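# Set the axle into the empty green saddle

## Task

Transfer the axle into whichever green saddle is unoccupied, so that it rests there on its own with no robot supporting it, and every other object remains standing in its original spot; finish by opening the gripper and moving the arms away.

## Robot and tools

Robots: four identical i2rt Big YAM arms named arm1, arm2, arm3 and arm4. Each has six revolute joints, a two-finger gripper and a wrist camera (arm1_cam_wrist, arm2_cam_wrist, arm3_cam_wrist, arm4_cam_wrist). A further camera, cam_high, is fixed in the room. With joints 1 and 6 at 0 and the hand level and pointing forward, the wrist camera rides on top of the hand and views the fingertips. The hand reaches roughly 1.0 m from the joint 1 axis when fully extended. Arms act independently; one being blocked or slow does not pause the others.

Frame: every pose is expressed in one common scene frame whose origin lies on the floor, with +z upward. The hand point sits halfway between the fingertips; the hand's z axis runs along the fingers and its y axis is the direction in which they open and close. Hand poses depend on each robot's actual foot pose, which the state never prints.

execute_actions: argument actions is a list holding either one action or nothing. An empty list only reports state and images. An action is an object keyed by arm name; each arm takes a joints object of absolute targets (not offsets) by joint name. Units and allowed ranges: joint1_rad -2.879 to 2.879 (base yaw, positive = counter-clockwise viewed from above, 0 = toward where the foot faces); joint2_rad 0 to 3.141 (shoulder, 0 = upper arm pointing back, near horizontal, increasing lifts it up then forward); joint3_rad 0 to 3.019 (elbow, 0 = folded, increasing extends); joint4_rad -1.692 to 1.57 (hand pitch, positive tilts fingers up); joint5_rad -1.57 to 1.57 (sideways hand swing, positive toward the arm's right); joint6_rad -2.094 to 2.094 (hand roll, positive is clockwise when seen from behind the hand); gripper_m 0 to 0.093 (fingertip gap in metres; each finger pad can apply about 50 to 62 N, less on some). Tolerances counted as arrival: ±0.045, ±0.14, ±0.09, ±0.055, ±0.03, ±0.035 rad and ±0.003 m respectively. Any arm or joint you leave out may keep driving toward an earlier target without joint_status showing it. All named motions begin at once and may finish at different moments; each joint has its own speed, so the hand can sweep a wide arc between postures. One action lasts at most 15 s. An unknown key or an out-of-range number makes the whole call rejected and nothing moves. The optional cameras list selects images (null, omitted or ["all"] gives every camera, [] gives none); the pictures line gives the order of the returned images.

wait: seconds from 0 to 10; commands nothing new and returns the same state and images as an empty action. zoom_image: camera plus region [x0, y0, x1, y1] in pixels, origin top-left, no more than 504 by 504; only cameras whose full images came in the latest result. finished_scene: pass the current scene's number; it is final and reports success, so only call it once the axle is settled, released and the arms are clear.

Result lines: joint_status tells how each commanded motion ended. off_target means the joint stopped short and may still be pushing. contact_stop or time_out means the joint now holds where it stopped, except that after time_out a joint may keep a target no further than 0.375, 0.375, 0.113, 0.225, 0.075 and 0.3 rad (joints 1 to 6) from its position and continue pressing; on_its_own lists such joints, and "held at" there is the held target, not the current position. Sending a joint its reported position relieves the push. A target very near the current position may produce no motion, and a joint carrying weight slowly sags. "joint command not followed", usually with a "cause:" line, means a self/inter-arm clearance check blocked that arm's joint targets (the gripper part still runs); such joints read not_followed and the arm may retry them on later actions until valid targets arrive or the path opens. If any result reports a stop, later execute_actions, wait and finished_scene calls in that same reply are skipped. The simulation keeps running while you think, with the robot holding the last command.

Heat: holding load warms motors. A MOTOR HOT line appears from 85 °C; at 100 °C an OVER-TEMPERATURE FAULT drops that arm until it cools, and its unreached keys read limit_stop_at_motor_heat (resend the target; the gap alone does not prove contact). Some heat carries into the next scene.

Calibration: each camera line gives OpenCV-style K (pixels of image_wh), distortion D, T_world_to_cam (4x4, metres, scene frame to camera) and pos_world. Wrist-camera poses derive from reported joint angles and inherit their errors; the fixed camera can be off by up to 2.3 degrees and 9 mm. Results list cameras whose numbers changed.

Avoid: the arms do not stop on contact and can press very hard; a hard press between two robots fails and ends the run, and a hard impact may too. Nothing in the state reports robot-to-robot contact, and the clearance check can react late and ignores fingers, gripper housings and wrist cameras. Contact via a held or loose object is not counted as robot contact. Knocking anything off the work area or onto the floor fails the task, and drops, slips, slams or strong pushes lower the outcome. Loose objects may occasionally get a brief shove from outside.

Each tool is called by a JSON object that holds its "fn" and its "kwargs".

## Session

{"fn": "execute_actions", "kwargs": {"actions": []}}

Scene clock: 0.00 s.
arm1.joint_positions: joint1_rad=+0.880 joint2_rad=+0.599 joint3_rad=+1.417 joint4_rad=-1.211 joint5_rad=-0.025 joint6_rad=+0.064 gripper_m=+0.094
arm1.joint_status: not commanded
arm1.hand: x=-0.4594 y=+0.1993 z=+1.3528 quat_wxyz=(-0.531, -0.305, -0.773, +0.162) (m; scene frame)
arm2.joint_positions: joint1_rad=+0.842 joint2_rad=+0.459 joint3_rad=+1.431 joint4_rad=-1.348 joint5_rad=-0.128 joint6_rad=-0.158 gripper_m=+0.094
arm2.joint_status: not commanded
arm2.hand: x=-0.7688 y=-0.2615 z=+1.3888 quat_wxyz=(-0.195, +0.801, -0.201, -0.529) (m; scene frame)
arm3.joint_positions: joint1_rad=+0.637 joint2_rad=+0.615 joint3_rad=+1.330 joint4_rad=-1.398 joint5_rad=-0.298 joint6_rad=-0.460 gripper_m=+0.094
arm3.joint_status: not commanded
arm3.hand: x=+0.8000 y=+0.1901 z=+1.3337 quat_wxyz=(-0.412, -0.171, -0.877, +0.179) (m; scene frame)
arm4.joint_positions: joint1_rad=+0.769 joint2_rad=+0.450 joint3_rad=+1.461 joint4_rad=-1.252 joint5_rad=+0.036 joint6_rad=+0.104 gripper_m=+0.095
arm4.joint_status: not commanded
arm4.hand: x=+0.5460 y=-0.2403 z=+1.3924 quat_wxyz=(-0.218, +0.701, -0.349, -0.582) (m; scene frame)
pictures: arm1_cam_wrist, arm2_cam_wrist, arm3_cam_wrist, arm4_cam_wrist, cam_high
Images, in order (width x height): arm1_cam_wrist 504x504, arm2_cam_wrist 504x504, arm3_cam_wrist 504x504, arm4_cam_wrist 504x504, cam_high 504x504.

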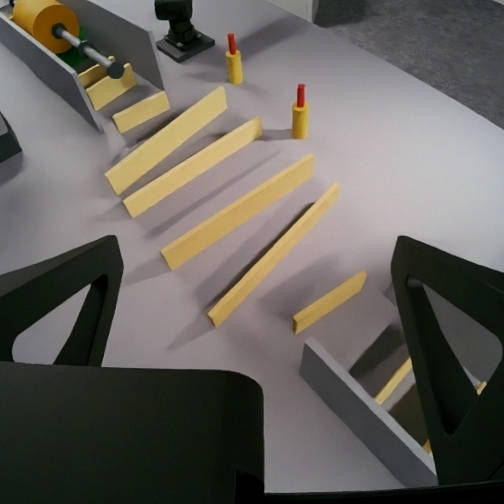

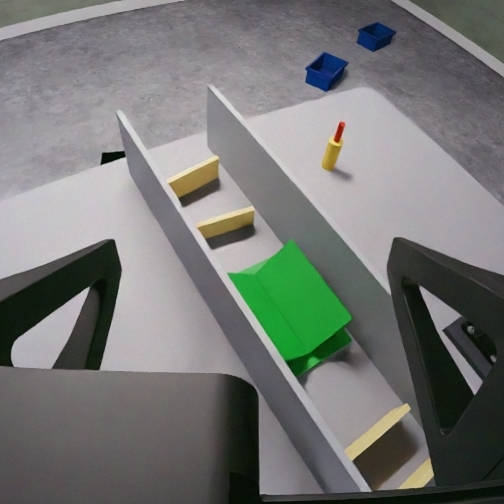

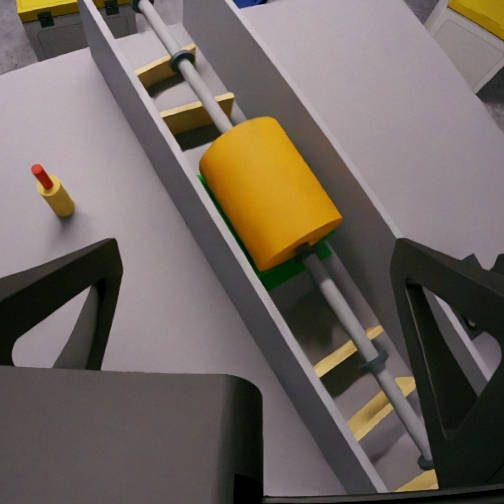

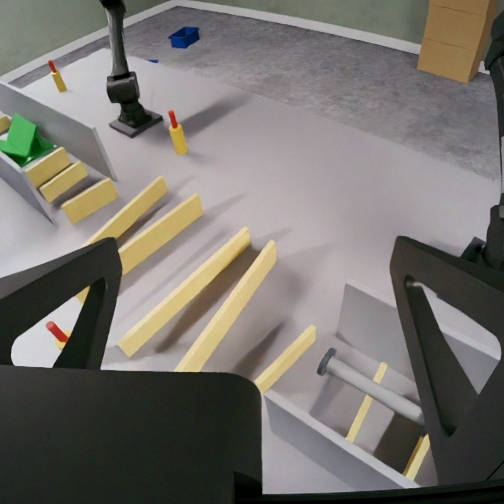

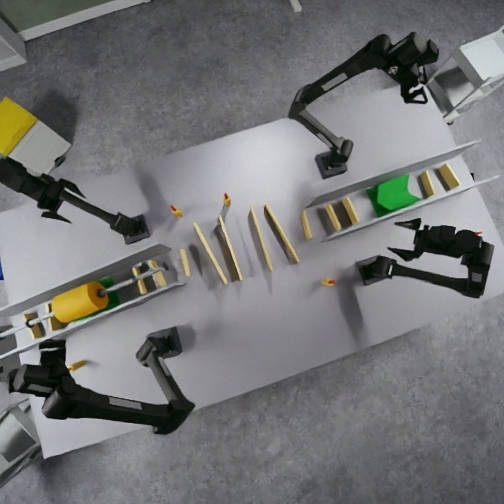

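{"fn": "execute_actions", "kwargs": {"actions": [{"arm1":{"joints":{"joint5_rad":0,"joint6_rad":0,"joint4_rad":-0.6}},"arm2":{"joints":{"joint5_rad":0,"joint6_rad":0}},"arm3":{"joints":{"joint5_rad":0,"joint6_rad":0}},"arm4":{"joints":{"joint5_rad":0,"joint6_rad":0,"joint1_rad":0.3}}}], "cameras": []}}

{"fn": "execute_actions", "kwargs": {"actions": [{"arm1":{"joints":{"joint1_rad":1.4}},"arm2":{"joints":{"joint3_rad":1.0,"joint1_rad":1.3}},"arm3":{"joints":{"joint2_rad":1.0,"joint1_rad":1.1}},"arm4":{"joints":{"joint2_rad":0.9}}}], "cameras": ["cam_high"]}}

{"fn": "zoom_image", "kwargs": {"camera": "cam_high", "region": [0, 180, 252, 400]}}

{"fn": "zoom_image", "kwargs": {"camera": "cam_high", "region": [252, 100, 504, 320]}}

Scene clock: 2.60 s.
arm1.joint_positions: joint1_rad=+0.880 joint2_rad=+0.599 joint3_rad=+1.417 joint4_rad=-0.623 joint5_rad=-0.003 joint6_rad=+0.015 gripper_m=+0.094
arm1.joint_status: all done
arm1.hand: x=-0.4514 y=+0.1867 z=+1.4946 quat_wxyz=(-0.728, -0.223, -0.594, +0.258) (m; scene frame)
arm2.joint_positions: joint1_rad=+0.842 joint2_rad=+0.459 joint3_rad=+1.431 joint4_rad=-1.348 joint5_rad=-0.004 joint6_rad=-0.010 gripper_m=+0.094
arm2.joint_status: all done
arm2.hand: x=-0.7555 y=-0.2449 z=+1.3882 quat_wxyz=(-0.203, +0.773, -0.293, -0.524) (m; scene frame)
arm3.joint_positions: joint1_rad=+0.637 joint2_rad=+0.615 joint3_rad=+1.330 joint4_rad=-1.398 joint5_rad=-0.004 joint6_rad=-0.013 gripper_m=+0.094
arm3.joint_status: all done
arm3.hand: x=+0.7619 y=+0.1577 z=+1.3284 quat_wxyz=(-0.383, -0.422, -0.797, +0.201) (m; scene frame)
arm4.joint_positions: joint1_rad=+0.306 joint2_rad=+0.450 joint3_rad=+1.461 joint4_rad=-1.252 joint5_rad=+0.003 joint6_rad=+0.011 gripper_m=+0.095
arm4.joint_status: all done
arm4.hand: x=+0.6014 y=-0.2080 z=+1.3918 quat_wxyz=(-0.357, +0.632, -0.465, -0.507) (m; scene frame)
pictures: none
No camera images: the call's "cameras" was empty. Leave "cameras" out to get every camera's image.

Scene clock: 4.03 s.
arm1.joint_positions: joint1_rad=+1.395 joint2_rad=+0.599 joint3_rad=+1.417 joint4_rad=-0.623 joint5_rad=+0.000 joint6_rad=+0.015 gripper_m=+0.094
arm1.joint_status: all done
arm1.hand: x=-0.3967 y=+0.3015 z=+1.4951 quat_wxyz=(-0.771, -0.065, -0.631, +0.065) (m; scene frame)
arm2.joint_positions: joint1_rad=+1.288 joint2_rad=+0.462 joint3_rad=+0.998 joint4_rad=-1.348 joint5_rad=-0.003 joint6_rad=-0.010 gripper_m=+0.094
arm2.joint_status: all done
arm2.hand: x=-0.8416 y=-0.2892 z=+1.1806 quat_wxyz=(-0.054, +0.920, -0.130, -0.366) (m; scene frame)
arm3.joint_positions: joint1_rad=+1.098 joint2_rad=+1.010 joint3_rad=+1.330 joint4_rad=-1.398 joint5_rad=-0.002 joint6_rad=-0.012 gripper_m=+0.094
arm3.joint_status: all done
arm3.hand: x=+0.9442 y=+0.1714 z=+1.2218 quat_wxyz=(-0.241, -0.246, -0.937, +0.062) (m; scene frame)
arm4.joint_positions: joint1_rad=+0.306 joint2_rad=+0.894 joint3_rad=+1.462 joint4_rad=-1.252 joint5_rad=+0.003 joint6_rad=+0.011 gripper_m=+0.095
arm4.joint_status: all done
arm4.hand: x=+0.5371 y=-0.0197 z=+1.2907 quat_wxyz=(-0.247, +0.727, -0.533, -0.355) (m; scene frame)
pictures: cam_high
Images, in order (width x height): cam_high 504x504.

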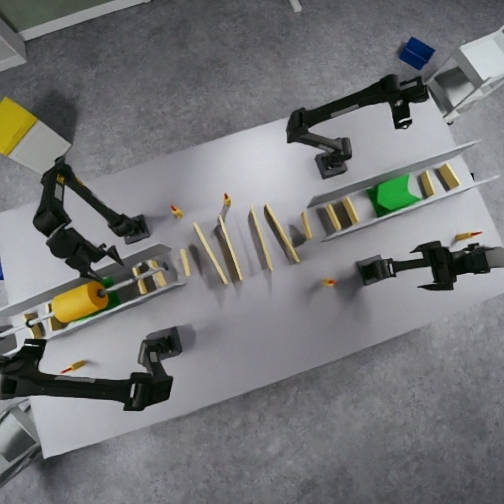

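Region (0, 180, 252, 400) of cam_high's 504x504 image, scaled by 2.000, with more detail than that image has; it fills the top 440 rows of this view, and the rest is white.

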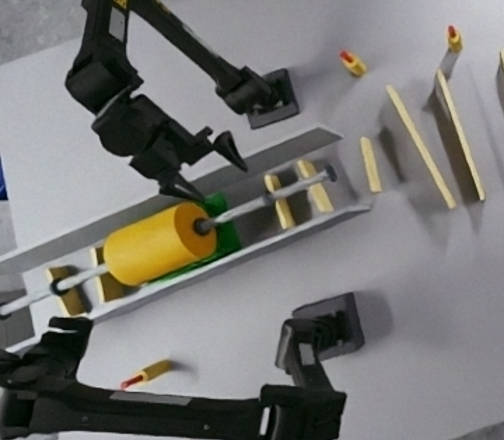

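Region (252, 100, 504, 320) of cam_high's 504x504 image, scaled by 2.000, with more detail than that image has; it fills the top 440 rows of this view, and the rest is white.

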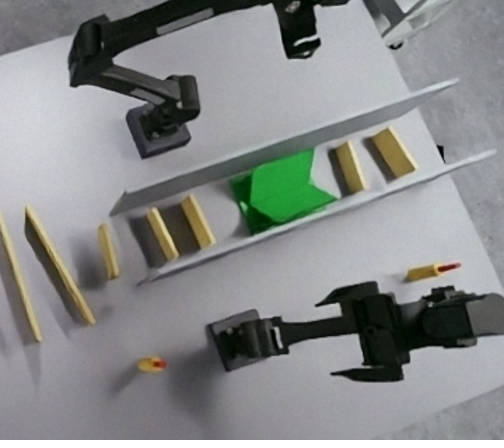

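{"fn": "execute_actions", "kwargs": {"actions": [{"arm4":{"joints":{"joint1_rad":-0.372,"joint2_rad":1.19,"joint3_rad":1.17,"joint4_rad":-1.55,"joint6_rad":-2.02}},"arm3":{"joints":{"joint1_rad":1.022,"joint2_rad":2.03,"joint3_rad":1.93,"joint4_rad":-1.47,"joint6_rad":-0.68}}}], "cameras": ["arm3_cam_wrist","arm4_cam_wrist","cam_high"]}}

Scene clock: 10.93 s.
arm1.joint_positions: joint1_rad=+1.395 joint2_rad=+0.599 joint3_rad=+1.417 joint4_rad=-0.623 joint5_rad=+0.000 joint6_rad=+0.015 gripper_m=+0.094
arm1.joint_status: not commanded
arm1.hand: x=-0.3967 y=+0.3015 z=+1.4951 quat_wxyz=(-0.771, -0.065, -0.631, +0.065) (m; scene frame)
arm2.joint_positions: joint1_rad=+1.288 joint2_rad=+0.462 joint3_rad=+0.998 joint4_rad=-1.348 joint5_rad=-0.003 joint6_rad=-0.010 gripper_m=+0.094
arm2.joint_status: not commanded
arm2.hand: x=-0.8416 y=-0.2892 z=+1.1806 quat_wxyz=(-0.054, +0.920, -0.130, -0.366) (m; scene frame)
arm3.joint_positions: joint1_rad=+1.024 joint2_rad=+2.057 joint3_rad=+1.881 joint4_rad=-1.462 joint5_rad=-0.002 joint6_rad=-0.667 gripper_m=+0.094
arm3.joint_status: all done
arm3.hand: x=+1.1493 y=+0.0017 z=+0.9550 quat_wxyz=(+0.021, +0.034, -0.999, -0.020) (m; scene frame)
arm4.joint_positions: joint1_rad=-0.371 joint2_rad=+1.188 joint3_rad=+1.150 joint4_rad=-1.539 joint5_rad=+0.001 joint6_rad=-2.009 gripper_m=+0.095
arm4.joint_status: all done
arm4.hand: x=+0.7562 y=-0.0477 z=+1.0159 quat_wxyz=(+0.001, +0.999, +0.042, -0.008) (m; scene frame)
pictures: arm3_cam_wrist, arm4_cam_wrist, cam_high
camera_calibration (this result's frames):
arm3_cam_wrist: T_world_to_cam=[[0.0781275, -0.995397, -0.0555109, -0.035642], [-0.780023, -0.0957091, 0.618388, 0.312397], [-0.620854, -0.00501333, -0.78391, 1.59099], [0, 0, 0, 1]] pos_world=[1.23423, 0.00239749, 1.05203]
arm4_cam_wrist: T_world_to_cam=[[-0.0850713, 0.996372, 0.00242793, 0.109849], [0.809586, 0.0677025, 0.583084, -1.19615], [0.580804, 0.0515693, -0.812408, 0.51341], [0, 0, 0, 1]] pos_world=[0.67954, -0.0549443, 1.11429]
Images, in order (width x height): arm3_cam_wrist 504x504, arm4_cam_wrist 504x504, cam_high 504x504.

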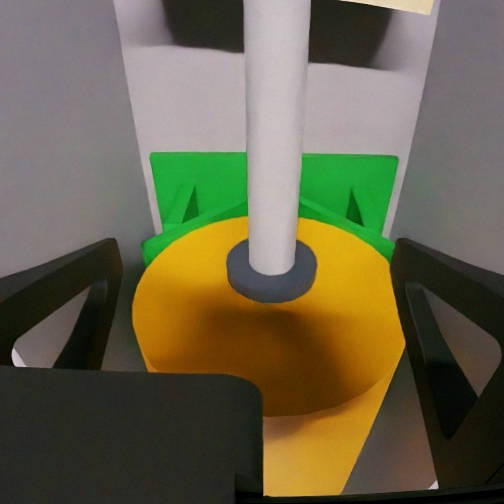

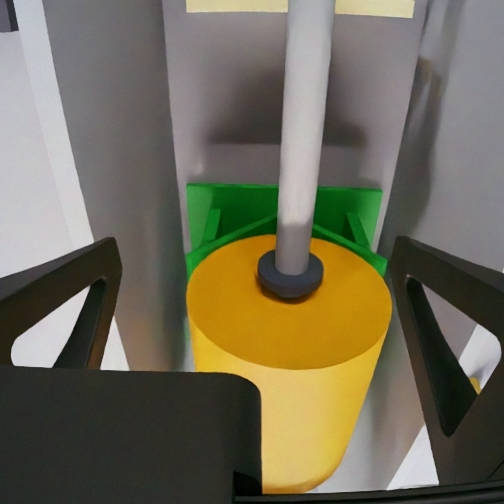

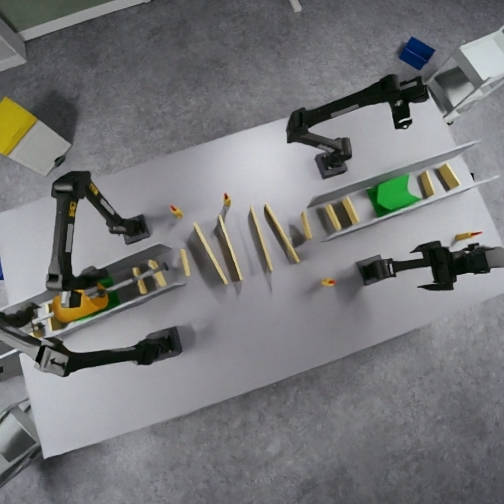

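{"fn": "execute_actions", "kwargs": {"actions": [{"arm4":{"joints":{"joint1_rad":-0.394,"joint2_rad":1.296,"joint3_rad":1.03,"joint4_rad":-1.29,"joint6_rad":-2.04}},"arm3":{"joints":{"joint1_rad":1.019,"joint2_rad":2.025,"joint3_rad":1.835,"joint4_rad":-1.32,"joint6_rad":-0.68}}}], "cameras": ["arm3_cam_wrist","arm4_cam_wrist"]}}

Scene clock: 14.70 s.
arm1.joint_positions: joint1_rad=+1.395 joint2_rad=+0.599 joint3_rad=+1.417 joint4_rad=-0.623 joint5_rad=+0.000 joint6_rad=+0.015 gripper_m=+0.094
arm1.joint_status: not commanded
arm1.hand: x=-0.3967 y=+0.3015 z=+1.4951 quat_wxyz=(-0.771, -0.065, -0.631, +0.065) (m; scene frame)
arm2.joint_positions: joint1_rad=+1.288 joint2_rad=+0.462 joint3_rad=+0.998 joint4_rad=-1.348 joint5_rad=-0.003 joint6_rad=-0.010 gripper_m=+0.094
arm2.joint_status: not commanded
arm2.hand: x=-0.8416 y=-0.2892 z=+1.1806 quat_wxyz=(-0.054, +0.920, -0.130, -0.366) (m; scene frame)
arm3.joint_positions: joint1_rad=+1.024 joint2_rad=+2.053 joint3_rad=+1.845 joint4_rad=-1.334 joint5_rad=-0.002 joint6_rad=-0.667 gripper_m=+0.094
arm3.joint_status: all done
arm3.hand: x=+1.1661 y=-0.0097 z=+0.9437 quat_wxyz=(-0.018, +0.034, -0.999, +0.008) (m; scene frame)
arm4.joint_positions: joint1_rad=-0.387 joint2_rad=+1.308 joint3_rad=+1.022 joint4_rad=-1.303 joint5_rad=+0.001 joint6_rad=-2.029 gripper_m=+0.095
arm4.joint_status: all done
arm4.hand: x=+0.7697 y=-0.0235 z=+0.9293 quat_wxyz=(+0.006, +0.999, +0.044, -0.010) (m; scene frame)
pictures: arm3_cam_wrist, arm4_cam_wrist
camera_calibration (this result's frames):
arm3_cam_wrist: T_world_to_cam=[[0.0798879, -0.996791, 0.00497459, -0.108002], [-0.827016, -0.0634936, 0.558581, 0.442915], [-0.556473, -0.0487379, -0.829435, 1.55995], [0, 0, 0, 1]] pos_world=[1.24299, -0.00350453, 1.04701]
arm4_cam_wrist: T_world_to_cam=[[-0.090191, 0.995892, -0.00806278, 0.100856], [0.811775, 0.0782021, 0.57871, -1.15551], [0.576963, 0.0456493, -0.815493, 0.439649], [0, 0, 0, 1]] pos_world=[0.693451, -0.0301482, 1.02805]
Images, in order (width x height): arm3_cam_wrist 504x504, arm4_cam_wrist 504x504.

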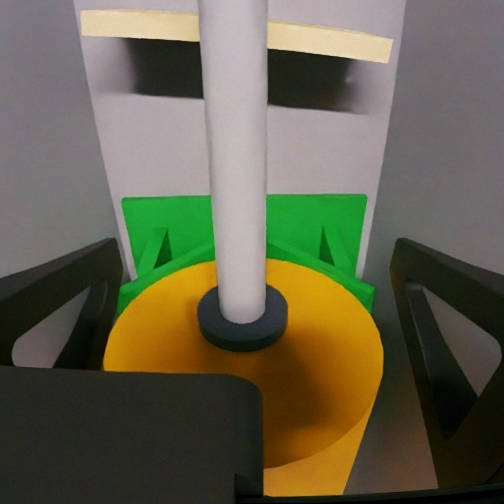

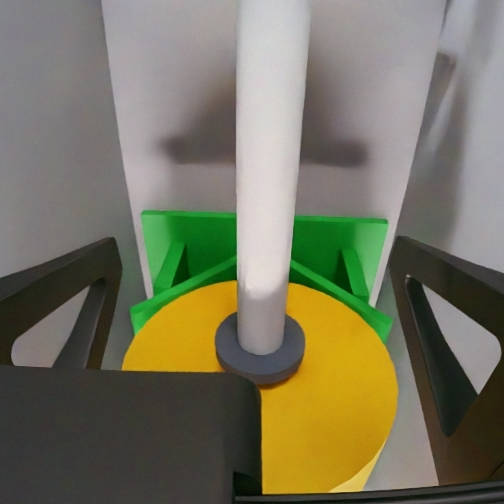

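{"fn": "execute_actions", "kwargs": {"actions": [{"arm4":{"joints":{"joint2_rad":1.358,"joint3_rad":0.925,"joint4_rad":-1.108}},"arm3":{"joints":{"joint1_rad":1.036,"joint2_rad":2.075,"joint3_rad":1.73,"joint4_rad":-1.185}}}], "cameras": ["arm3_cam_wrist","arm4_cam_wrist"]}}

Scene clock: 16.27 s.
arm1.joint_positions: joint1_rad=+1.395 joint2_rad=+0.599 joint3_rad=+1.417 joint4_rad=-0.623 joint5_rad=+0.000 joint6_rad=+0.015 gripper_m=+0.094
arm1.joint_status: not commanded
arm1.hand: x=-0.3967 y=+0.3015 z=+1.4951 quat_wxyz=(-0.771, -0.065, -0.631, +0.065) (m; scene frame)
arm2.joint_positions: joint1_rad=+1.288 joint2_rad=+0.462 joint3_rad=+0.998 joint4_rad=-1.348 joint5_rad=-0.003 joint6_rad=-0.010 gripper_m=+0.094
arm2.joint_status: not commanded
arm2.hand: x=-0.8416 y=-0.2892 z=+1.1806 quat_wxyz=(-0.054, +0.920, -0.130, -0.366) (m; scene frame)
arm3.joint_positions: joint1_rad=+1.024 joint2_rad=+2.060 joint3_rad=+1.736 joint4_rad=-1.199 joint5_rad=-0.002 joint6_rad=-0.667 gripper_m=+0.094
arm3.joint_status: all done
arm3.hand: x=+1.1625 y=-0.0068 z=+0.8991 quat_wxyz=(-0.025, +0.034, -0.999, +0.014) (m; scene frame)
arm4.joint_positions: joint1_rad=-0.387 joint2_rad=+1.361 joint3_rad=+0.921 joint4_rad=-1.120 joint5_rad=+0.001 joint6_rad=-2.029 gripper_m=+0.095
arm4.joint_status: all done
arm4.hand: x=+0.7713 y=-0.0173 z=+0.8756 quat_wxyz=(-0.007, +0.999, +0.044, -0.004) (m; scene frame)
pictures: arm3_cam_wrist, arm4_cam_wrist
camera_calibration (this result's frames):
arm3_cam_wrist: T_world_to_cam=[[0.0796126, -0.996694, 0.0162203, -0.11448], [-0.835213, -0.057814, 0.54688, 0.485164], [-0.544134, -0.0570859, -0.837054, 1.51347], [0, 0, 0, 1]] pos_world=[1.23786, 0.00034566, 1.00338]
arm4_cam_wrist: T_world_to_cam=[[-0.0898286, 0.995796, 0.0179138, 0.0712792], [0.805687, 0.0620821, 0.589079, -1.1309], [0.585491, 0.0673491, -0.807877, 0.381772], [0, 0, 0, 1]] pos_world=[0.69403, -0.0264829, 0.973337]
Images, in order (width x height): arm3_cam_wrist 504x504, arm4_cam_wrist 504x504.

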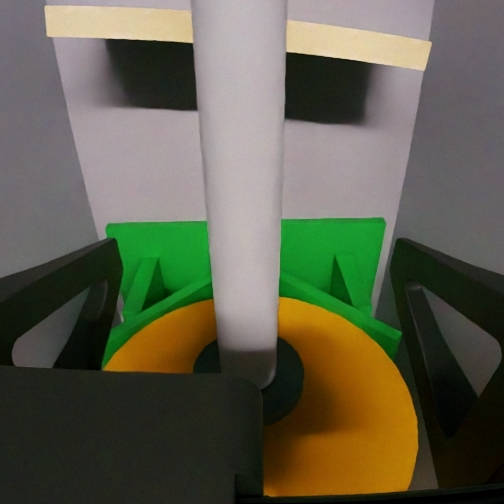

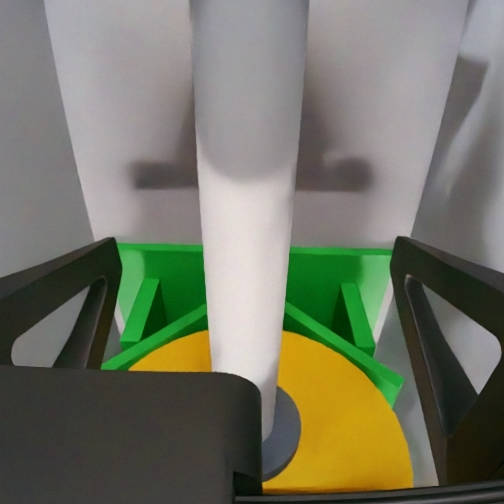

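{"fn": "execute_actions", "kwargs": {"actions": [{"arm4":{"joints":{"joint2_rad":1.41,"joint3_rad":0.86,"joint4_rad":-1.005}},"arm3":{"joints":{"joint1_rad":1.045,"joint2_rad":2.125,"joint3_rad":1.68,"joint4_rad":-1.11}}}], "cameras": ["arm3_cam_wrist","arm4_cam_wrist"]}}

Scene clock: 17.57 s.
arm1.joint_positions: joint1_rad=+1.395 joint2_rad=+0.599 joint3_rad=+1.417 joint4_rad=-0.623 joint5_rad=+0.000 joint6_rad=+0.015 gripper_m=+0.094
arm1.joint_status: not commanded
arm1.hand: x=-0.3967 y=+0.3015 z=+1.4951 quat_wxyz=(-0.771, -0.065, -0.631, +0.065) (m; scene frame)
arm2.joint_positions: joint1_rad=+1.288 joint2_rad=+0.462 joint3_rad=+0.998 joint4_rad=-1.348 joint5_rad=-0.003 joint6_rad=-0.010 gripper_m=+0.094
arm2.joint_status: not commanded
arm2.hand: x=-0.8416 y=-0.2892 z=+1.1806 quat_wxyz=(-0.054, +0.920, -0.130, -0.366) (m; scene frame)
arm3.joint_positions: joint1_rad=+1.037 joint2_rad=+2.113 joint3_rad=+1.686 joint4_rad=-1.123 joint5_rad=-0.002 joint6_rad=-0.667 gripper_m=+0.094
arm3.joint_status: all done
arm3.hand: x=+1.1632 y=+0.0029 z=+0.8497 quat_wxyz=(-0.015, +0.041, -0.999, +0.006) (m; scene frame)
arm4.joint_positions: joint1_rad=-0.387 joint2_rad=+1.409 joint3_rad=+0.859 joint4_rad=-1.017 joint5_rad=+0.001 joint6_rad=-2.029 gripper_m=+0.095
arm4.joint_status: all done
arm4.hand: x=+0.7696 y=-0.0202 z=+0.8384 quat_wxyz=(-0.003, +0.999, +0.044, -0.006) (m; scene frame)
pictures: arm3_cam_wrist, arm4_cam_wrist
camera_calibration (this result's frames):
arm3_cam_wrist: T_world_to_cam=[[0.0928801, -0.995677, -0.00013593, -0.105557], [-0.822192, -0.0767738, 0.56401, 0.483698], [-0.561582, -0.0522735, -0.825768, 1.48379], [0, 0, 0, 1]] pos_world=[1.24077, 0.00959765, 0.952441]
arm4_cam_wrist: T_world_to_cam=[[-0.0899015, 0.995893, 0.0107361, 0.0808115], [0.807381, 0.066564, 0.586264, -1.1063], [0.583142, 0.0613741, -0.810049, 0.356477], [0, 0, 0, 1]] pos_world=[0.692597, -0.028718, 0.936482]
Images, in order (width x height): arm3_cam_wrist 504x504, arm4_cam_wrist 504x504.

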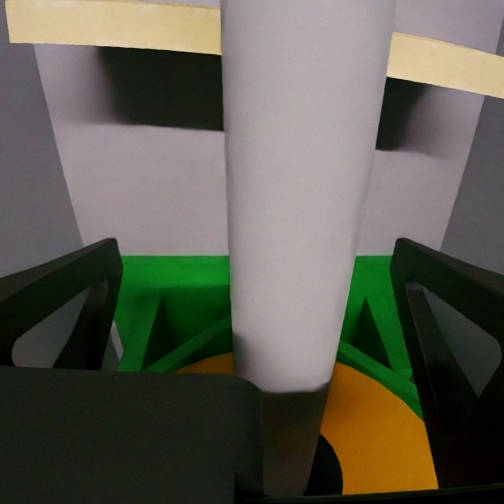

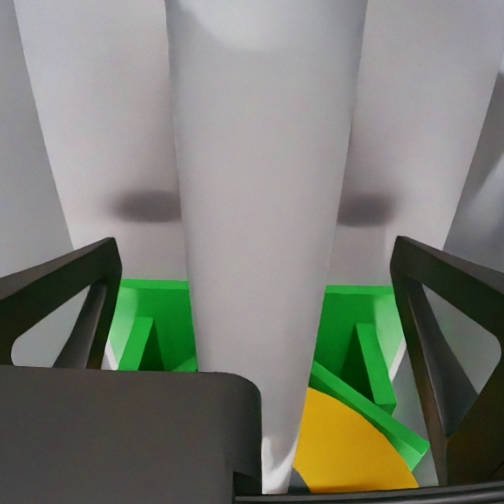

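{"fn": "execute_actions", "kwargs": {"actions": [{"arm4":{"joints":{"gripper_m":0.0}},"arm3":{"joints":{"joint1_rad":1.017,"gripper_m":0.0}}}], "cameras": ["arm3_cam_wrist","arm4_cam_wrist"]}}

Scene clock: 18.47 s.
arm1.joint_positions: joint1_rad=+1.395 joint2_rad=+0.599 joint3_rad=+1.417 joint4_rad=-0.623 joint5_rad=+0.000 joint6_rad=+0.015 gripper_m=+0.094
arm1.joint_status: not commanded
arm1.hand: x=-0.3967 y=+0.3015 z=+1.4951 quat_wxyz=(-0.771, -0.065, -0.631, +0.065) (m; scene frame)
arm2.joint_positions: joint1_rad=+1.288 joint2_rad=+0.462 joint3_rad=+0.998 joint4_rad=-1.348 joint5_rad=-0.003 joint6_rad=-0.010 gripper_m=+0.094
arm2.joint_status: not commanded
arm2.hand: x=-0.8416 y=-0.2892 z=+1.1806 quat_wxyz=(-0.054, +0.920, -0.130, -0.366) (m; scene frame)
arm3.joint_positions: joint1_rad=+1.027 joint2_rad=+2.113 joint3_rad=+1.686 joint4_rad=-1.111 joint5_rad=+0.003 joint6_rad=-0.673 gripper_m=+0.020
arm3.joint_status: gripper_m off_target (ended at +0.020, target +0.000); the others done
arm3.hand: x=+1.1618 y=-0.0045 z=+0.8497 quat_wxyz=(-0.018, +0.039, -0.999, +0.011) (m; scene frame)
arm4.joint_positions: joint1_rad=-0.388 joint2_rad=+1.409 joint3_rad=+0.858 joint4_rad=-1.018 joint5_rad=+0.000 joint6_rad=-2.010 gripper_m=+0.020
arm4.joint_status: gripper_m off_target (ended at +0.020, target +0.000)
arm4.hand: x=+0.7696 y=-0.0209 z=+0.8382 quat_wxyz=(-0.003, +0.999, +0.034, -0.006) (m; scene frame)
pictures: arm3_cam_wrist, arm4_cam_wrist
camera_calibration (this result's frames):
arm3_cam_wrist: T_world_to_cam=[[0.0888029, -0.99599, 0.010887, -0.117481], [-0.826814, -0.0676153, 0.558397, 0.492129], [-0.555422, -0.0585888, -0.829502, 1.47866], [0, 0, 0, 1]] pos_world=[1.23861, 0.00289882, 0.953026]
arm4_cam_wrist: T_world_to_cam=[[-0.0701358, 0.997489, 0.00979762, 0.0670635], [0.809269, 0.0511535, 0.585207, -1.10704], [0.583236, 0.0489728, -0.810825, 0.356609], [0, 0, 0, 1]] pos_world=[0.692607, -0.0277305, 0.936336]
Images, in order (width x height): arm3_cam_wrist 504x504, arm4_cam_wrist 504x504.

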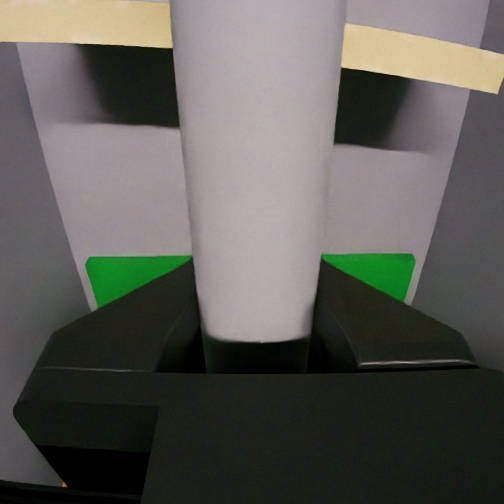

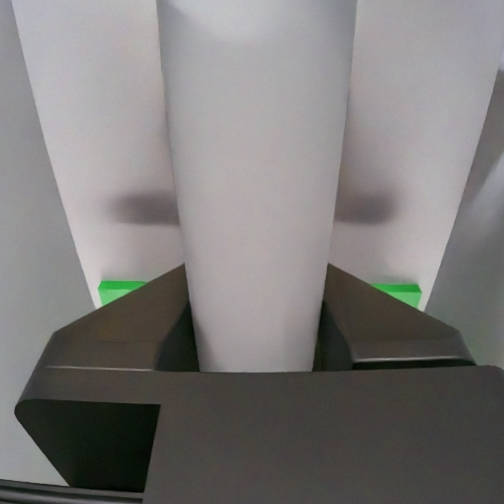

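{"fn": "execute_actions", "kwargs": {"actions": [{"arm4":{"joints":{"joint2_rad":1.31,"joint3_rad":1.0,"joint4_rad":-1.235}},"arm3":{"joints":{"joint2_rad":2.045,"joint3_rad":1.865,"joint4_rad":-1.32}}}], "cameras": ["cam_high"]}}

Scene clock: 19.90 s.
arm1.joint_positions: joint1_rad=+1.395 joint2_rad=+0.599 joint3_rad=+1.417 joint4_rad=-0.623 joint5_rad=+0.000 joint6_rad=+0.015 gripper_m=+0.094
arm1.joint_status: not commanded
arm1.hand: x=-0.3967 y=+0.3015 z=+1.4951 quat_wxyz=(-0.771, -0.065, -0.631, +0.065) (m; scene frame)
arm2.joint_positions: joint1_rad=+1.288 joint2_rad=+0.462 joint3_rad=+0.998 joint4_rad=-1.348 joint5_rad=-0.003 joint6_rad=-0.010 gripper_m=+0.094
arm2.joint_status: not commanded
arm2.hand: x=-0.8416 y=-0.2892 z=+1.1806 quat_wxyz=(-0.054, +0.920, -0.130, -0.366) (m; scene frame)
arm3.joint_positions: joint1_rad=+1.025 joint2_rad=+2.107 joint3_rad=+1.787 joint4_rad=-1.291 joint5_rad=+0.003 joint6_rad=-0.692 gripper_m=+0.020
arm3.joint_status: all done
arm3.hand: x=+1.1567 y=-0.0032 z=+0.8891 quat_wxyz=(+0.011, +0.048, -0.999, -0.011) (m; scene frame)
arm4.joint_positions: joint1_rad=-0.393 joint2_rad=+1.330 joint3_rad=+0.941 joint4_rad=-1.210 joint5_rad=-0.011 joint6_rad=-2.032 gripper_m=+0.020
arm4.joint_status: all done
arm4.hand: x=+0.7665 y=-0.0302 z=+0.8925 quat_wxyz=(+0.009, +0.999, +0.043, -0.018) (m; scene frame)
pictures: cam_high
Images, in order (width x height): cam_high 504x504.

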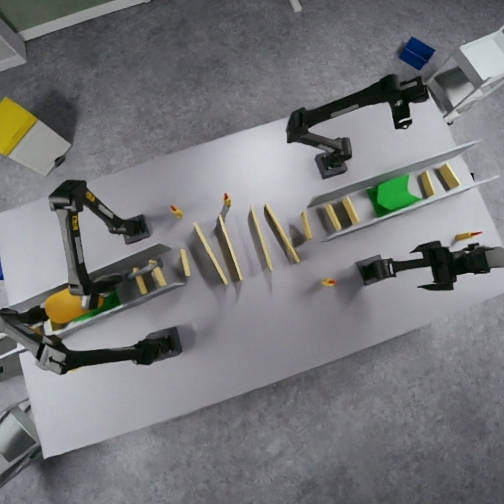

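{"fn": "execute_actions", "kwargs": {"actions": [{"arm4":{"joints":{"joint2_rad":1.26,"joint3_rad":1.18,"joint4_rad":-1.43}},"arm3":{"joints":{"joint2_rad":1.982,"joint3_rad":2.028,"joint4_rad":-1.49}}}], "cameras": ["cam_high","arm3_cam_wrist"]}}

Scene clock: 21.57 s.
arm1.joint_positions: joint1_rad=+1.395 joint2_rad=+0.599 joint3_rad=+1.417 joint4_rad=-0.623 joint5_rad=+0.000 joint6_rad=+0.015 gripper_m=+0.094
arm1.joint_status: not commanded
arm1.hand: x=-0.3967 y=+0.3015 z=+1.4951 quat_wxyz=(-0.771, -0.065, -0.631, +0.065) (m; scene frame)
arm2.joint_positions: joint1_rad=+1.288 joint2_rad=+0.462 joint3_rad=+0.998 joint4_rad=-1.348 joint5_rad=-0.003 joint6_rad=-0.010 gripper_m=+0.094
arm2.joint_status: not commanded
arm2.hand: x=-0.8416 y=-0.2892 z=+1.1806 quat_wxyz=(-0.054, +0.920, -0.130, -0.366) (m; scene frame)
arm3.joint_positions: joint1_rad=+1.026 joint2_rad=+2.047 joint3_rad=+1.946 joint4_rad=-1.474 joint5_rad=-0.003 joint6_rad=-0.673 gripper_m=+0.020
arm3.joint_status: all done
arm3.hand: x=+1.1634 y=-0.0065 z=+0.9852 quat_wxyz=(-0.005, +0.039, -0.999, -0.002) (m; scene frame)
arm4.joint_positions: joint1_rad=-0.393 joint2_rad=+1.273 joint3_rad=+1.113 joint4_rad=-1.420 joint5_rad=+0.010 joint6_rad=-2.012 gripper_m=+0.020
arm4.joint_status: all done
arm4.hand: x=+0.7734 y=-0.0257 z=+0.9744 quat_wxyz=(+0.005, +0.999, +0.033, -0.004) (m; scene frame)
pictures: arm3_cam_wrist, cam_high
camera_calibration (this result's frames):
arm3_cam_wrist: T_world_to_cam=[[0.0879537, -0.995981, -0.0168932, -0.092636], [-0.81097, -0.0814429, 0.579392, 0.378471], [-0.578439, -0.0372598, -0.814874, 1.60425], [0, 0, 0, 1]] pos_world=[1.24304, -0.00166586, 1.08641]
Images, in order (width x height): arm3_cam_wrist 504x504, cam_high 504x504.

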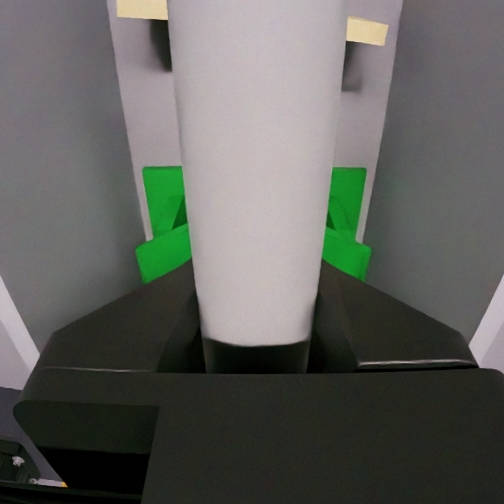

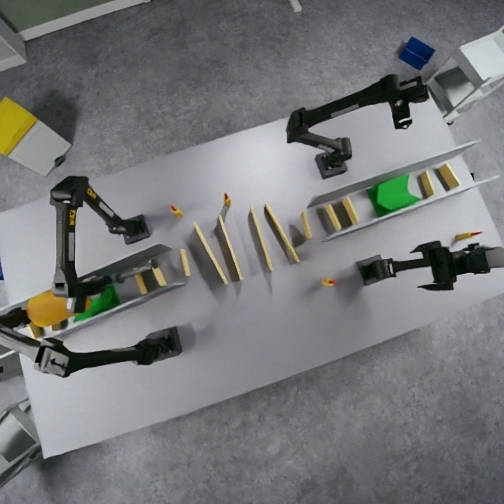

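{"fn": "execute_actions", "kwargs": {"actions": [{"arm4":{"joints":{"joint1_rad":-0.094,"joint2_rad":1.17,"joint3_rad":1.11,"joint4_rad":-1.45,"joint5_rad":0,"joint6_rad":-1.71}},"arm3":{"joints":{"joint1_rad":0.91,"joint2_rad":1.78,"joint3_rad":1.71,"joint4_rad":-1.385,"joint5_rad":0,"joint6_rad":-0.787}}}], "cameras": []}}

{"fn": "execute_actions", "kwargs": {"actions": [{"arm4":{"joints":{"joint1_rad":0.223,"joint2_rad":1.195,"joint3_rad":1.135,"joint4_rad":-1.44,"joint6_rad":-1.393}},"arm3":{"joints":{"joint1_rad":0.775,"joint2_rad":1.603,"joint3_rad":1.47,"joint4_rad":-1.335,"joint6_rad":-0.922}}}], "cameras": ["cam_high"]}}

Scene clock: 23.70 s.
arm1.joint_positions: joint1_rad=+1.395 joint2_rad=+0.599 joint3_rad=+1.417 joint4_rad=-0.623 joint5_rad=+0.000 joint6_rad=+0.015 gripper_m=+0.094
arm1.joint_status: not commanded
arm1.hand: x=-0.3967 y=+0.3015 z=+1.4951 quat_wxyz=(-0.771, -0.065, -0.631, +0.065) (m; scene frame)
arm2.joint_positions: joint1_rad=+1.288 joint2_rad=+0.462 joint3_rad=+0.998 joint4_rad=-1.348 joint5_rad=-0.003 joint6_rad=-0.010 gripper_m=+0.094
arm2.joint_status: not commanded
arm2.hand: x=-0.8416 y=-0.2892 z=+1.1806 quat_wxyz=(-0.054, +0.920, -0.130, -0.366) (m; scene frame)
arm3.joint_positions: joint1_rad=+0.905 joint2_rad=+1.846 joint3_rad=+1.687 joint4_rad=-1.414 joint5_rad=-0.007 joint6_rad=-0.762 gripper_m=+0.020
arm3.joint_status: all done
arm3.hand: x=+1.0656 y=-0.0219 z=+1.0025 quat_wxyz=(-0.008, +0.022, -1.000, -0.003) (m; scene frame)
arm4.joint_positions: joint1_rad=-0.102 joint2_rad=+1.186 joint3_rad=+1.080 joint4_rad=-1.458 joint5_rad=+0.009 joint6_rad=-1.687 gripper_m=+0.020
arm4.joint_status: all done
arm4.hand: x=+0.6725 y=-0.0281 z=+0.9911 quat_wxyz=(-0.005, +1.000, +0.015, -0.002) (m; scene frame)
pictures: none
No camera images: the call's "cameras" was empty. Leave "cameras" out to get every camera's image.

Scene clock: 24.73 s.
arm1.joint_positions: joint1_rad=+1.395 joint2_rad=+0.599 joint3_rad=+1.417 joint4_rad=-0.623 joint5_rad=+0.000 joint6_rad=+0.015 gripper_m=+0.094
arm1.joint_status: not commanded
arm1.hand: x=-0.3967 y=+0.3015 z=+1.4951 quat_wxyz=(-0.771, -0.065, -0.631, +0.065) (m; scene frame)
arm2.joint_positions: joint1_rad=+1.288 joint2_rad=+0.462 joint3_rad=+0.998 joint4_rad=-1.348 joint5_rad=-0.003 joint6_rad=-0.010 gripper_m=+0.094
arm2.joint_status: not commanded
arm2.hand: x=-0.8416 y=-0.2892 z=+1.1806 quat_wxyz=(-0.054, +0.920, -0.130, -0.366) (m; scene frame)
arm3.joint_positions: joint1_rad=+0.764 joint2_rad=+1.672 joint3_rad=+1.446 joint4_rad=-1.350 joint5_rad=-0.012 joint6_rad=-0.897 gripper_m=+0.020
arm3.joint_status: all done
arm3.hand: x=+0.9650 y=-0.0264 z=+1.0003 quat_wxyz=(-0.009, +0.019, -1.000, -0.006) (m; scene frame)
arm4.joint_positions: joint1_rad=+0.215 joint2_rad=+1.211 joint3_rad=+1.080 joint4_rad=-1.458 joint5_rad=+0.009 joint6_rad=-1.364 gripper_m=+0.020
arm4.joint_status: all done
arm4.hand: x=+0.5701 y=-0.0327 z=+0.9846 quat_wxyz=(+0.006, +1.000, +0.013, -0.001) (m; scene frame)
pictures: cam_high
Images, in order (width x height): cam_high 504x504.

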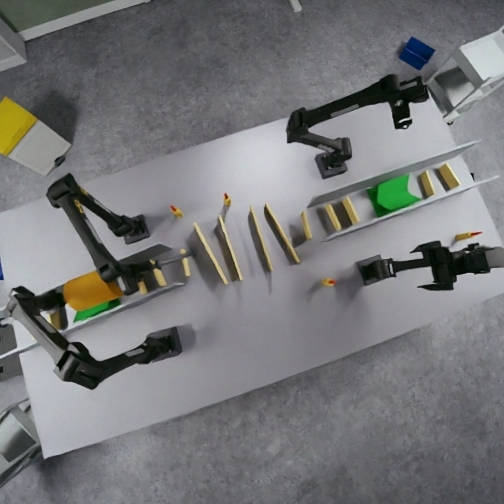

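{"fn": "execute_actions", "kwargs": {"actions": [{"arm4":{"joints":{"joint1_rad":0.55,"joint2_rad":1.32,"joint3_rad":1.245,"joint4_rad":-1.405,"joint6_rad":-1.05}},"arm3":{"joints":{"joint1_rad":0.56,"joint2_rad":1.405,"joint3_rad":1.24,"joint4_rad":-1.31,"joint6_rad":-1.14}},"arm1":{"joints":{"joint1_rad":0.735,"joint2_rad":1.5,"joint3_rad":1.8,"joint4_rad":-1.68,"joint6_rad":-0.88}}}], "cameras": []}}

{"fn": "execute_actions", "kwargs": {"actions": [{"arm4":{"joints":{"joint1_rad":0.78,"joint2_rad":1.51,"joint3_rad":1.45,"joint4_rad":-1.414,"joint6_rad":-0.82}},"arm3":{"joints":{"joint1_rad":0.265,"joint2_rad":1.30,"joint3_rad":1.13,"joint4_rad":-1.323,"joint6_rad":-1.43}},"arm1":{"joints":{"joint2_rad":1.705,"joint3_rad":1.88}}}], "cameras": ["cam_high"]}}

Scene clock: 27.57 s.
arm1.joint_positions: joint1_rad=+0.729 joint2_rad=+1.509 joint3_rad=+1.766 joint4_rad=-1.667 joint5_rad=+0.000 joint6_rad=-0.864 gripper_m=+0.094
arm1.joint_status: all done
arm1.hand: x=-0.3286 y=-0.0086 z=+1.1356 quat_wxyz=(-0.054, +0.006, -0.997, +0.060) (m; scene frame)
arm2.joint_positions: joint1_rad=+1.288 joint2_rad=+0.462 joint3_rad=+0.998 joint4_rad=-1.348 joint5_rad=-0.003 joint6_rad=-0.010 gripper_m=+0.094
arm2.joint_status: not commanded
arm2.hand: x=-0.8416 y=-0.2892 z=+1.1806 quat_wxyz=(-0.054, +0.920, -0.130, -0.366) (m; scene frame)
arm3.joint_positions: joint1_rad=+0.543 joint2_rad=+1.469 joint3_rad=+1.213 joint4_rad=-1.320 joint5_rad=-0.019 joint6_rad=-1.135 gripper_m=+0.020
arm3.joint_status: all done
arm3.hand: x=+0.8384 y=-0.0182 z=+1.0016 quat_wxyz=(-0.013, +0.028, -0.999, -0.006) (m; scene frame)
arm4.joint_positions: joint1_rad=+0.552 joint2_rad=+1.339 joint3_rad=+1.181 joint4_rad=-1.425 joint5_rad=+0.007 joint6_rad=-1.043 gripper_m=+0.020
arm4.joint_status: all done
arm4.hand: x=+0.4422 y=-0.0338 z=+0.9823 quat_wxyz=(+0.001, +1.000, +0.020, -0.001) (m; scene frame)
pictures: none
No camera images: the call's "cameras" was empty. Leave "cameras" out to get every camera's image.

Scene clock: 28.67 s.
arm1.joint_positions: joint1_rad=+0.729 joint2_rad=+1.719 joint3_rad=+1.855 joint4_rad=-1.671 joint5_rad=+0.000 joint6_rad=-0.865 gripper_m=+0.094
arm1.joint_status: all done
arm1.hand: x=-0.2907 y=-0.0514 z=+1.0694 quat_wxyz=(-0.013, +0.007, -1.000, +0.012) (m; scene frame)
arm2.joint_positions: joint1_rad=+1.288 joint2_rad=+0.462 joint3_rad=+0.998 joint4_rad=-1.348 joint5_rad=-0.003 joint6_rad=-0.010 gripper_m=+0.094
arm2.joint_status: not commanded
arm2.hand: x=-0.8416 y=-0.2892 z=+1.1806 quat_wxyz=(-0.054, +0.920, -0.130, -0.366) (m; scene frame)
arm3.joint_positions: joint1_rad=+0.254 joint2_rad=+1.353 joint3_rad=+1.104 joint4_rad=-1.323 joint5_rad=-0.015 joint6_rad=-1.429 gripper_m=+0.020
arm3.joint_status: all done
arm3.hand: x=+0.7153 y=-0.0179 z=+1.0030 quat_wxyz=(-0.013, +0.030, -0.999, -0.002) (m; scene frame)
arm4.joint_positions: joint1_rad=+0.788 joint2_rad=+1.534 joint3_rad=+1.381 joint4_rad=-1.425 joint5_rad=+0.007 joint6_rad=-0.811 gripper_m=+0.020
arm4.joint_status: all done
arm4.hand: x=+0.3187 y=-0.0366 z=+0.9827 quat_wxyz=(-0.002, +1.000, +0.023, -0.002) (m; scene frame)
pictures: cam_high
Images, in order (width x height): cam_high 504x504.

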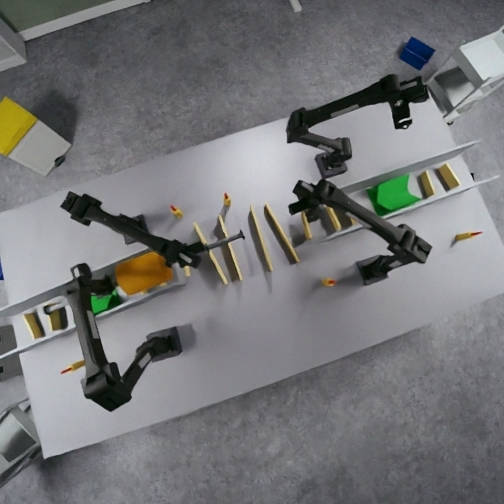

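{"fn": "execute_actions", "kwargs": {"actions": [{"arm4":{"joints":{"joint1_rad":0.93,"joint2_rad":1.74,"joint3_rad":1.74,"joint4_rad":-1.46,"joint6_rad":-0.665}},"arm3":{"joints":{"joint1_rad":-0.065,"joint2_rad":1.285,"joint3_rad":1.085,"joint4_rad":-1.31,"joint6_rad":-1.76}}}], "cameras": []}}

{"fn": "execute_actions", "kwargs": {"actions": [{"arm4":{"joints":{"joint1_rad":1.03,"joint2_rad":2.0,"joint3_rad":2.06,"joint4_rad":-1.51,"joint6_rad":-0.565}},"arm3":{"joints":{"joint1_rad":-0.355,"joint2_rad":1.39,"joint3_rad":1.13,"joint4_rad":-1.235,"joint6_rad":-2.04}}}], "cameras": ["cam_high","arm1_cam_wrist"]}}

Scene clock: 30.00 s.
arm1.joint_positions: joint1_rad=+0.729 joint2_rad=+1.719 joint3_rad=+1.855 joint4_rad=-1.671 joint5_rad=+0.000 joint6_rad=-0.865 gripper_m=+0.094
arm1.joint_status: not commanded
arm1.hand: x=-0.2907 y=-0.0514 z=+1.0694 quat_wxyz=(-0.013, +0.007, -1.000, +0.012) (m; scene frame)
arm2.joint_positions: joint1_rad=+1.288 joint2_rad=+0.462 joint3_rad=+0.998 joint4_rad=-1.348 joint5_rad=-0.003 joint6_rad=-0.010 gripper_m=+0.094
arm2.joint_status: not commanded
arm2.hand: x=-0.8416 y=-0.2892 z=+1.1806 quat_wxyz=(-0.054, +0.920, -0.130, -0.366) (m; scene frame)
arm3.joint_positions: joint1_rad=-0.065 joint2_rad=+1.337 joint3_rad=+1.064 joint4_rad=-1.319 joint5_rad=-0.006 joint6_rad=-1.753 gripper_m=+0.020
arm3.joint_status: all done
arm3.hand: x=+0.5966 y=-0.0103 z=+0.9925 quat_wxyz=(-0.011, +0.033, -0.999, -0.010) (m; scene frame)
arm4.joint_positions: joint1_rad=+0.935 joint2_rad=+1.771 joint3_rad=+1.662 joint4_rad=-1.458 joint5_rad=+0.003 joint6_rad=-0.670 gripper_m=+0.020
arm4.joint_status: all done
arm4.hand: x=+0.2000 y=-0.0342 z=+0.9774 quat_wxyz=(-0.004, +1.000, +0.026, -0.007) (m; scene frame)
pictures: none
No camera images: the call's "cameras" was empty. Leave "cameras" out to get every camera's image.

Scene clock: 31.10 s.
arm1.joint_positions: joint1_rad=+0.729 joint2_rad=+1.719 joint3_rad=+1.855 joint4_rad=-1.671 joint5_rad=+0.000 joint6_rad=-0.865 gripper_m=+0.094
arm1.joint_status: not commanded
arm1.hand: x=-0.2907 y=-0.0514 z=+1.0694 quat_wxyz=(-0.013, +0.007, -1.000, +0.012) (m; scene frame)
arm2.joint_positions: joint1_rad=+1.288 joint2_rad=+0.462 joint3_rad=+0.998 joint4_rad=-1.348 joint5_rad=-0.003 joint6_rad=-0.010 gripper_m=+0.094
arm2.joint_status: not commanded
arm2.hand: x=-0.8416 y=-0.2892 z=+1.1806 quat_wxyz=(-0.054, +0.920, -0.130, -0.366) (m; scene frame)
arm3.joint_positions: joint1_rad=-0.350 joint2_rad=+1.428 joint3_rad=+1.064 joint4_rad=-1.238 joint5_rad=-0.002 joint6_rad=-2.044 gripper_m=+0.020
arm3.joint_status: all done
arm3.hand: x=+0.4883 y=-0.0037 z=+0.9587 quat_wxyz=(-0.014, +0.036, -0.999, -0.014) (m; scene frame)
arm4.joint_positions: joint1_rad=+1.033 joint2_rad=+2.047 joint3_rad=+1.981 joint4_rad=-1.509 joint5_rad=+0.012 joint6_rad=-0.579 gripper_m=+0.020
arm4.joint_status: all done
arm4.hand: x=+0.0921 y=-0.0319 z=+0.9429 quat_wxyz=(-0.006, +1.000, +0.029, -0.002) (m; scene frame)
pictures: arm1_cam_wrist, cam_high
camera_calibration (this result's frames):
arm1_cam_wrist: T_world_to_cam=[[0.0185473, -0.999356, 0.0307319, -0.081048], [-0.816444, 0.00260401, 0.577419, -0.851798], [-0.577127, -0.0358004, -0.815869, 0.82551], [0, 0, 0, 1]] pos_world=[-0.217518, -0.049224, 1.16784]
Images, in order (width x height): arm1_cam_wrist 504x504, cam_high 504x504.

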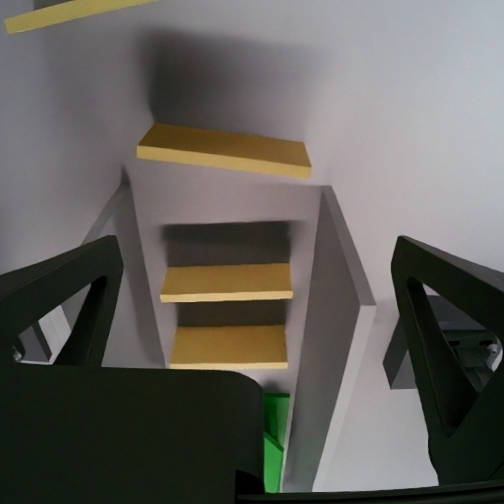

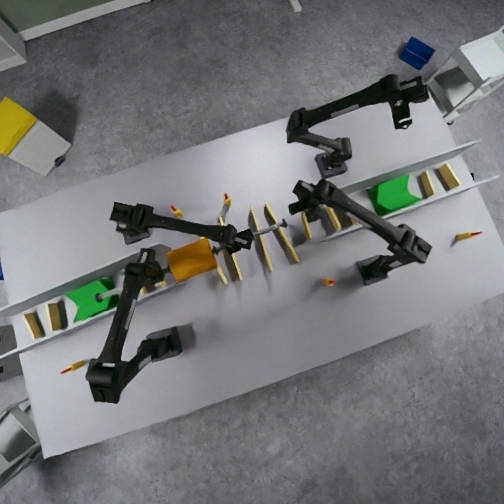

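{"fn": "execute_actions", "kwargs": {"actions": [{"arm1":{"joints":{"joint1_rad":0.925,"joint2_rad":2.0,"joint3_rad":2.24,"joint4_rad":-1.69,"joint6_rad":-0.725}}}], "cameras": ["cam_high","arm1_cam_wrist"]}}

Scene clock: 32.63 s.
arm1.joint_positions: joint1_rad=+0.923 joint2_rad=+2.006 joint3_rad=+2.194 joint4_rad=-1.682 joint5_rad=-0.001 joint6_rad=-0.740 gripper_m=+0.094
arm1.joint_status: all done
arm1.hand: x=-0.1367 y=-0.0402 z=+1.0402 quat_wxyz=(-0.031, +0.042, -0.998, +0.023) (m; scene frame)
arm2.joint_positions: joint1_rad=+1.288 joint2_rad=+0.462 joint3_rad=+0.998 joint4_rad=-1.348 joint5_rad=-0.003 joint6_rad=-0.010 gripper_m=+0.094
arm2.joint_status: not commanded
arm2.hand: x=-0.8416 y=-0.2892 z=+1.1806 quat_wxyz=(-0.054, +0.920, -0.130, -0.366) (m; scene frame)
arm3.joint_positions: joint1_rad=-0.350 joint2_rad=+1.428 joint3_rad=+1.064 joint4_rad=-1.238 joint5_rad=-0.002 joint6_rad=-2.044 gripper_m=+0.020
arm3.joint_status: not commanded
arm3.hand: x=+0.4883 y=-0.0037 z=+0.9587 quat_wxyz=(-0.014, +0.036, -0.999, -0.014) (m; scene frame)
arm4.joint_positions: joint1_rad=+1.033 joint2_rad=+2.047 joint3_rad=+1.981 joint4_rad=-1.509 joint5_rad=+0.012 joint6_rad=-0.579 gripper_m=+0.020
arm4.joint_status: not commanded
arm4.hand: x=+0.0921 y=-0.0319 z=+0.9429 quat_wxyz=(-0.006, +1.000, +0.029, -0.002) (m; scene frame)
pictures: arm1_cam_wrist, cam_high
camera_calibration (this result's frames):
arm1_cam_wrist: T_world_to_cam=[[0.0863551, -0.994761, 0.0547061, -0.0873077], [-0.834716, -0.0422667, 0.549056, -0.684051], [-0.543867, -0.0930778, -0.833993, 0.912074], [0, 0, 0, 1]] pos_world=[-0.0674019, -0.030869, 1.14102]
Images, in order (width x height): arm1_cam_wrist 504x504, cam_high 504x504.

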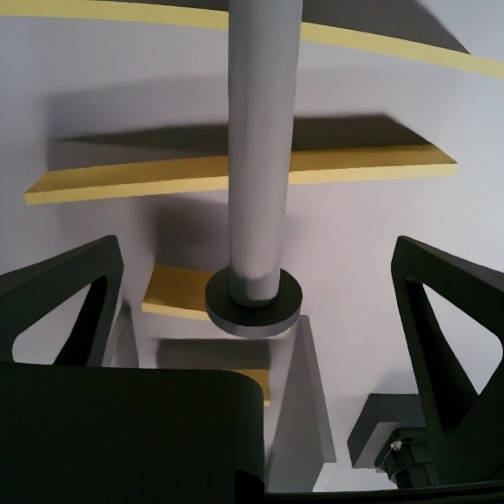

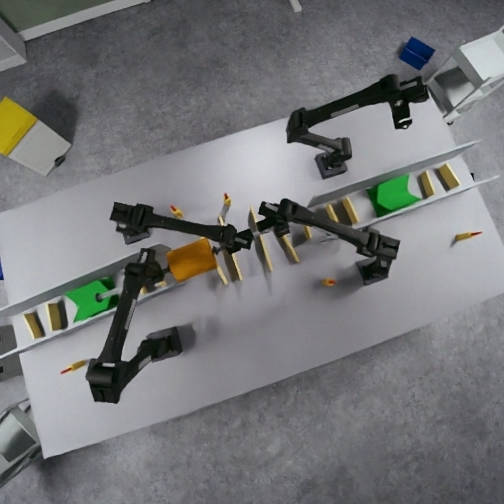

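{"fn": "execute_actions", "kwargs": {"actions": [{"arm1":{"joints":{"joint2_rad":2.045,"joint3_rad":2.03,"joint4_rad":-1.55}}}], "cameras": ["arm4_cam_wrist","arm1_cam_wrist"]}}

Scene clock: 34.13 s.
arm1.joint_positions: joint1_rad=+0.923 joint2_rad=+2.042 joint3_rad=+2.019 joint4_rad=-1.564 joint5_rad=-0.001 joint6_rad=-0.740 gripper_m=+0.094
arm1.joint_status: all done
arm1.hand: x=-0.1405 y=-0.0369 z=+0.9515 quat_wxyz=(+0.004, +0.041, -0.999, -0.007) (m; scene frame)
arm2.joint_positions: joint1_rad=+1.288 joint2_rad=+0.462 joint3_rad=+0.998 joint4_rad=-1.348 joint5_rad=-0.003 joint6_rad=-0.010 gripper_m=+0.094
arm2.joint_status: not commanded
arm2.hand: x=-0.8416 y=-0.2892 z=+1.1806 quat_wxyz=(-0.054, +0.920, -0.130, -0.366) (m; scene frame)
arm3.joint_positions: joint1_rad=-0.350 joint2_rad=+1.428 joint3_rad=+1.064 joint4_rad=-1.238 joint5_rad=-0.002 joint6_rad=-2.044 gripper_m=+0.020
arm3.joint_status: not commanded
arm3.hand: x=+0.4883 y=-0.0037 z=+0.9587 quat_wxyz=(-0.014, +0.036, -0.999, -0.014) (m; scene frame)
arm4.joint_positions: joint1_rad=+1.033 joint2_rad=+2.047 joint3_rad=+1.981 joint4_rad=-1.509 joint5_rad=+0.012 joint6_rad=-0.579 gripper_m=+0.020
arm4.joint_status: not commanded
arm4.hand: x=+0.0921 y=-0.0319 z=+0.9429 quat_wxyz=(-0.006, +1.000, +0.029, -0.002) (m; scene frame)
pictures: arm1_cam_wrist, arm4_cam_wrist
camera_calibration (this result's frames):
arm1_cam_wrist: T_world_to_cam=[[0.0880715, -0.996081, -0.00812244, -0.0187916], [-0.792325, -0.0749931, 0.605472, -0.687268], [-0.603709, -0.0468893, -0.795825, 0.79331], [0, 0, 0, 1]] pos_world=[-0.0639563, -0.0330605, 1.04731]
arm4_cam_wrist: T_world_to_cam=[[-0.059108, 0.998124, 0.0159798, 0.0227021], [0.804496, 0.038152, 0.592731, -0.626612], [0.59101, 0.0478909, -0.805242, 0.831207], [0, 0, 0, 1]] pos_world=[0.0141974, -0.0385603, 1.04037]
Images, in order (width x height): arm1_cam_wrist 504x504, arm4_cam_wrist 504x504.

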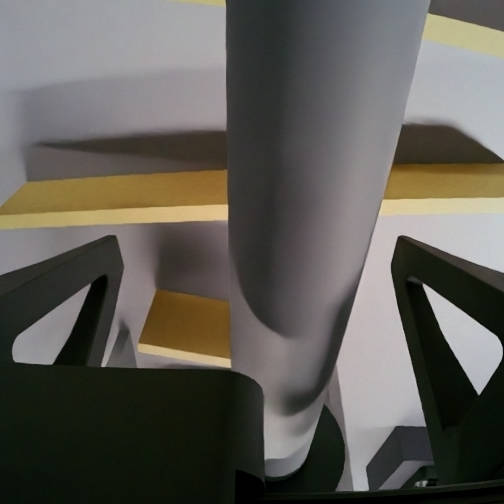

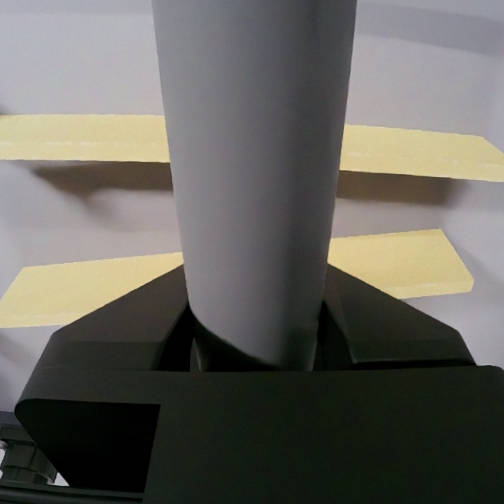

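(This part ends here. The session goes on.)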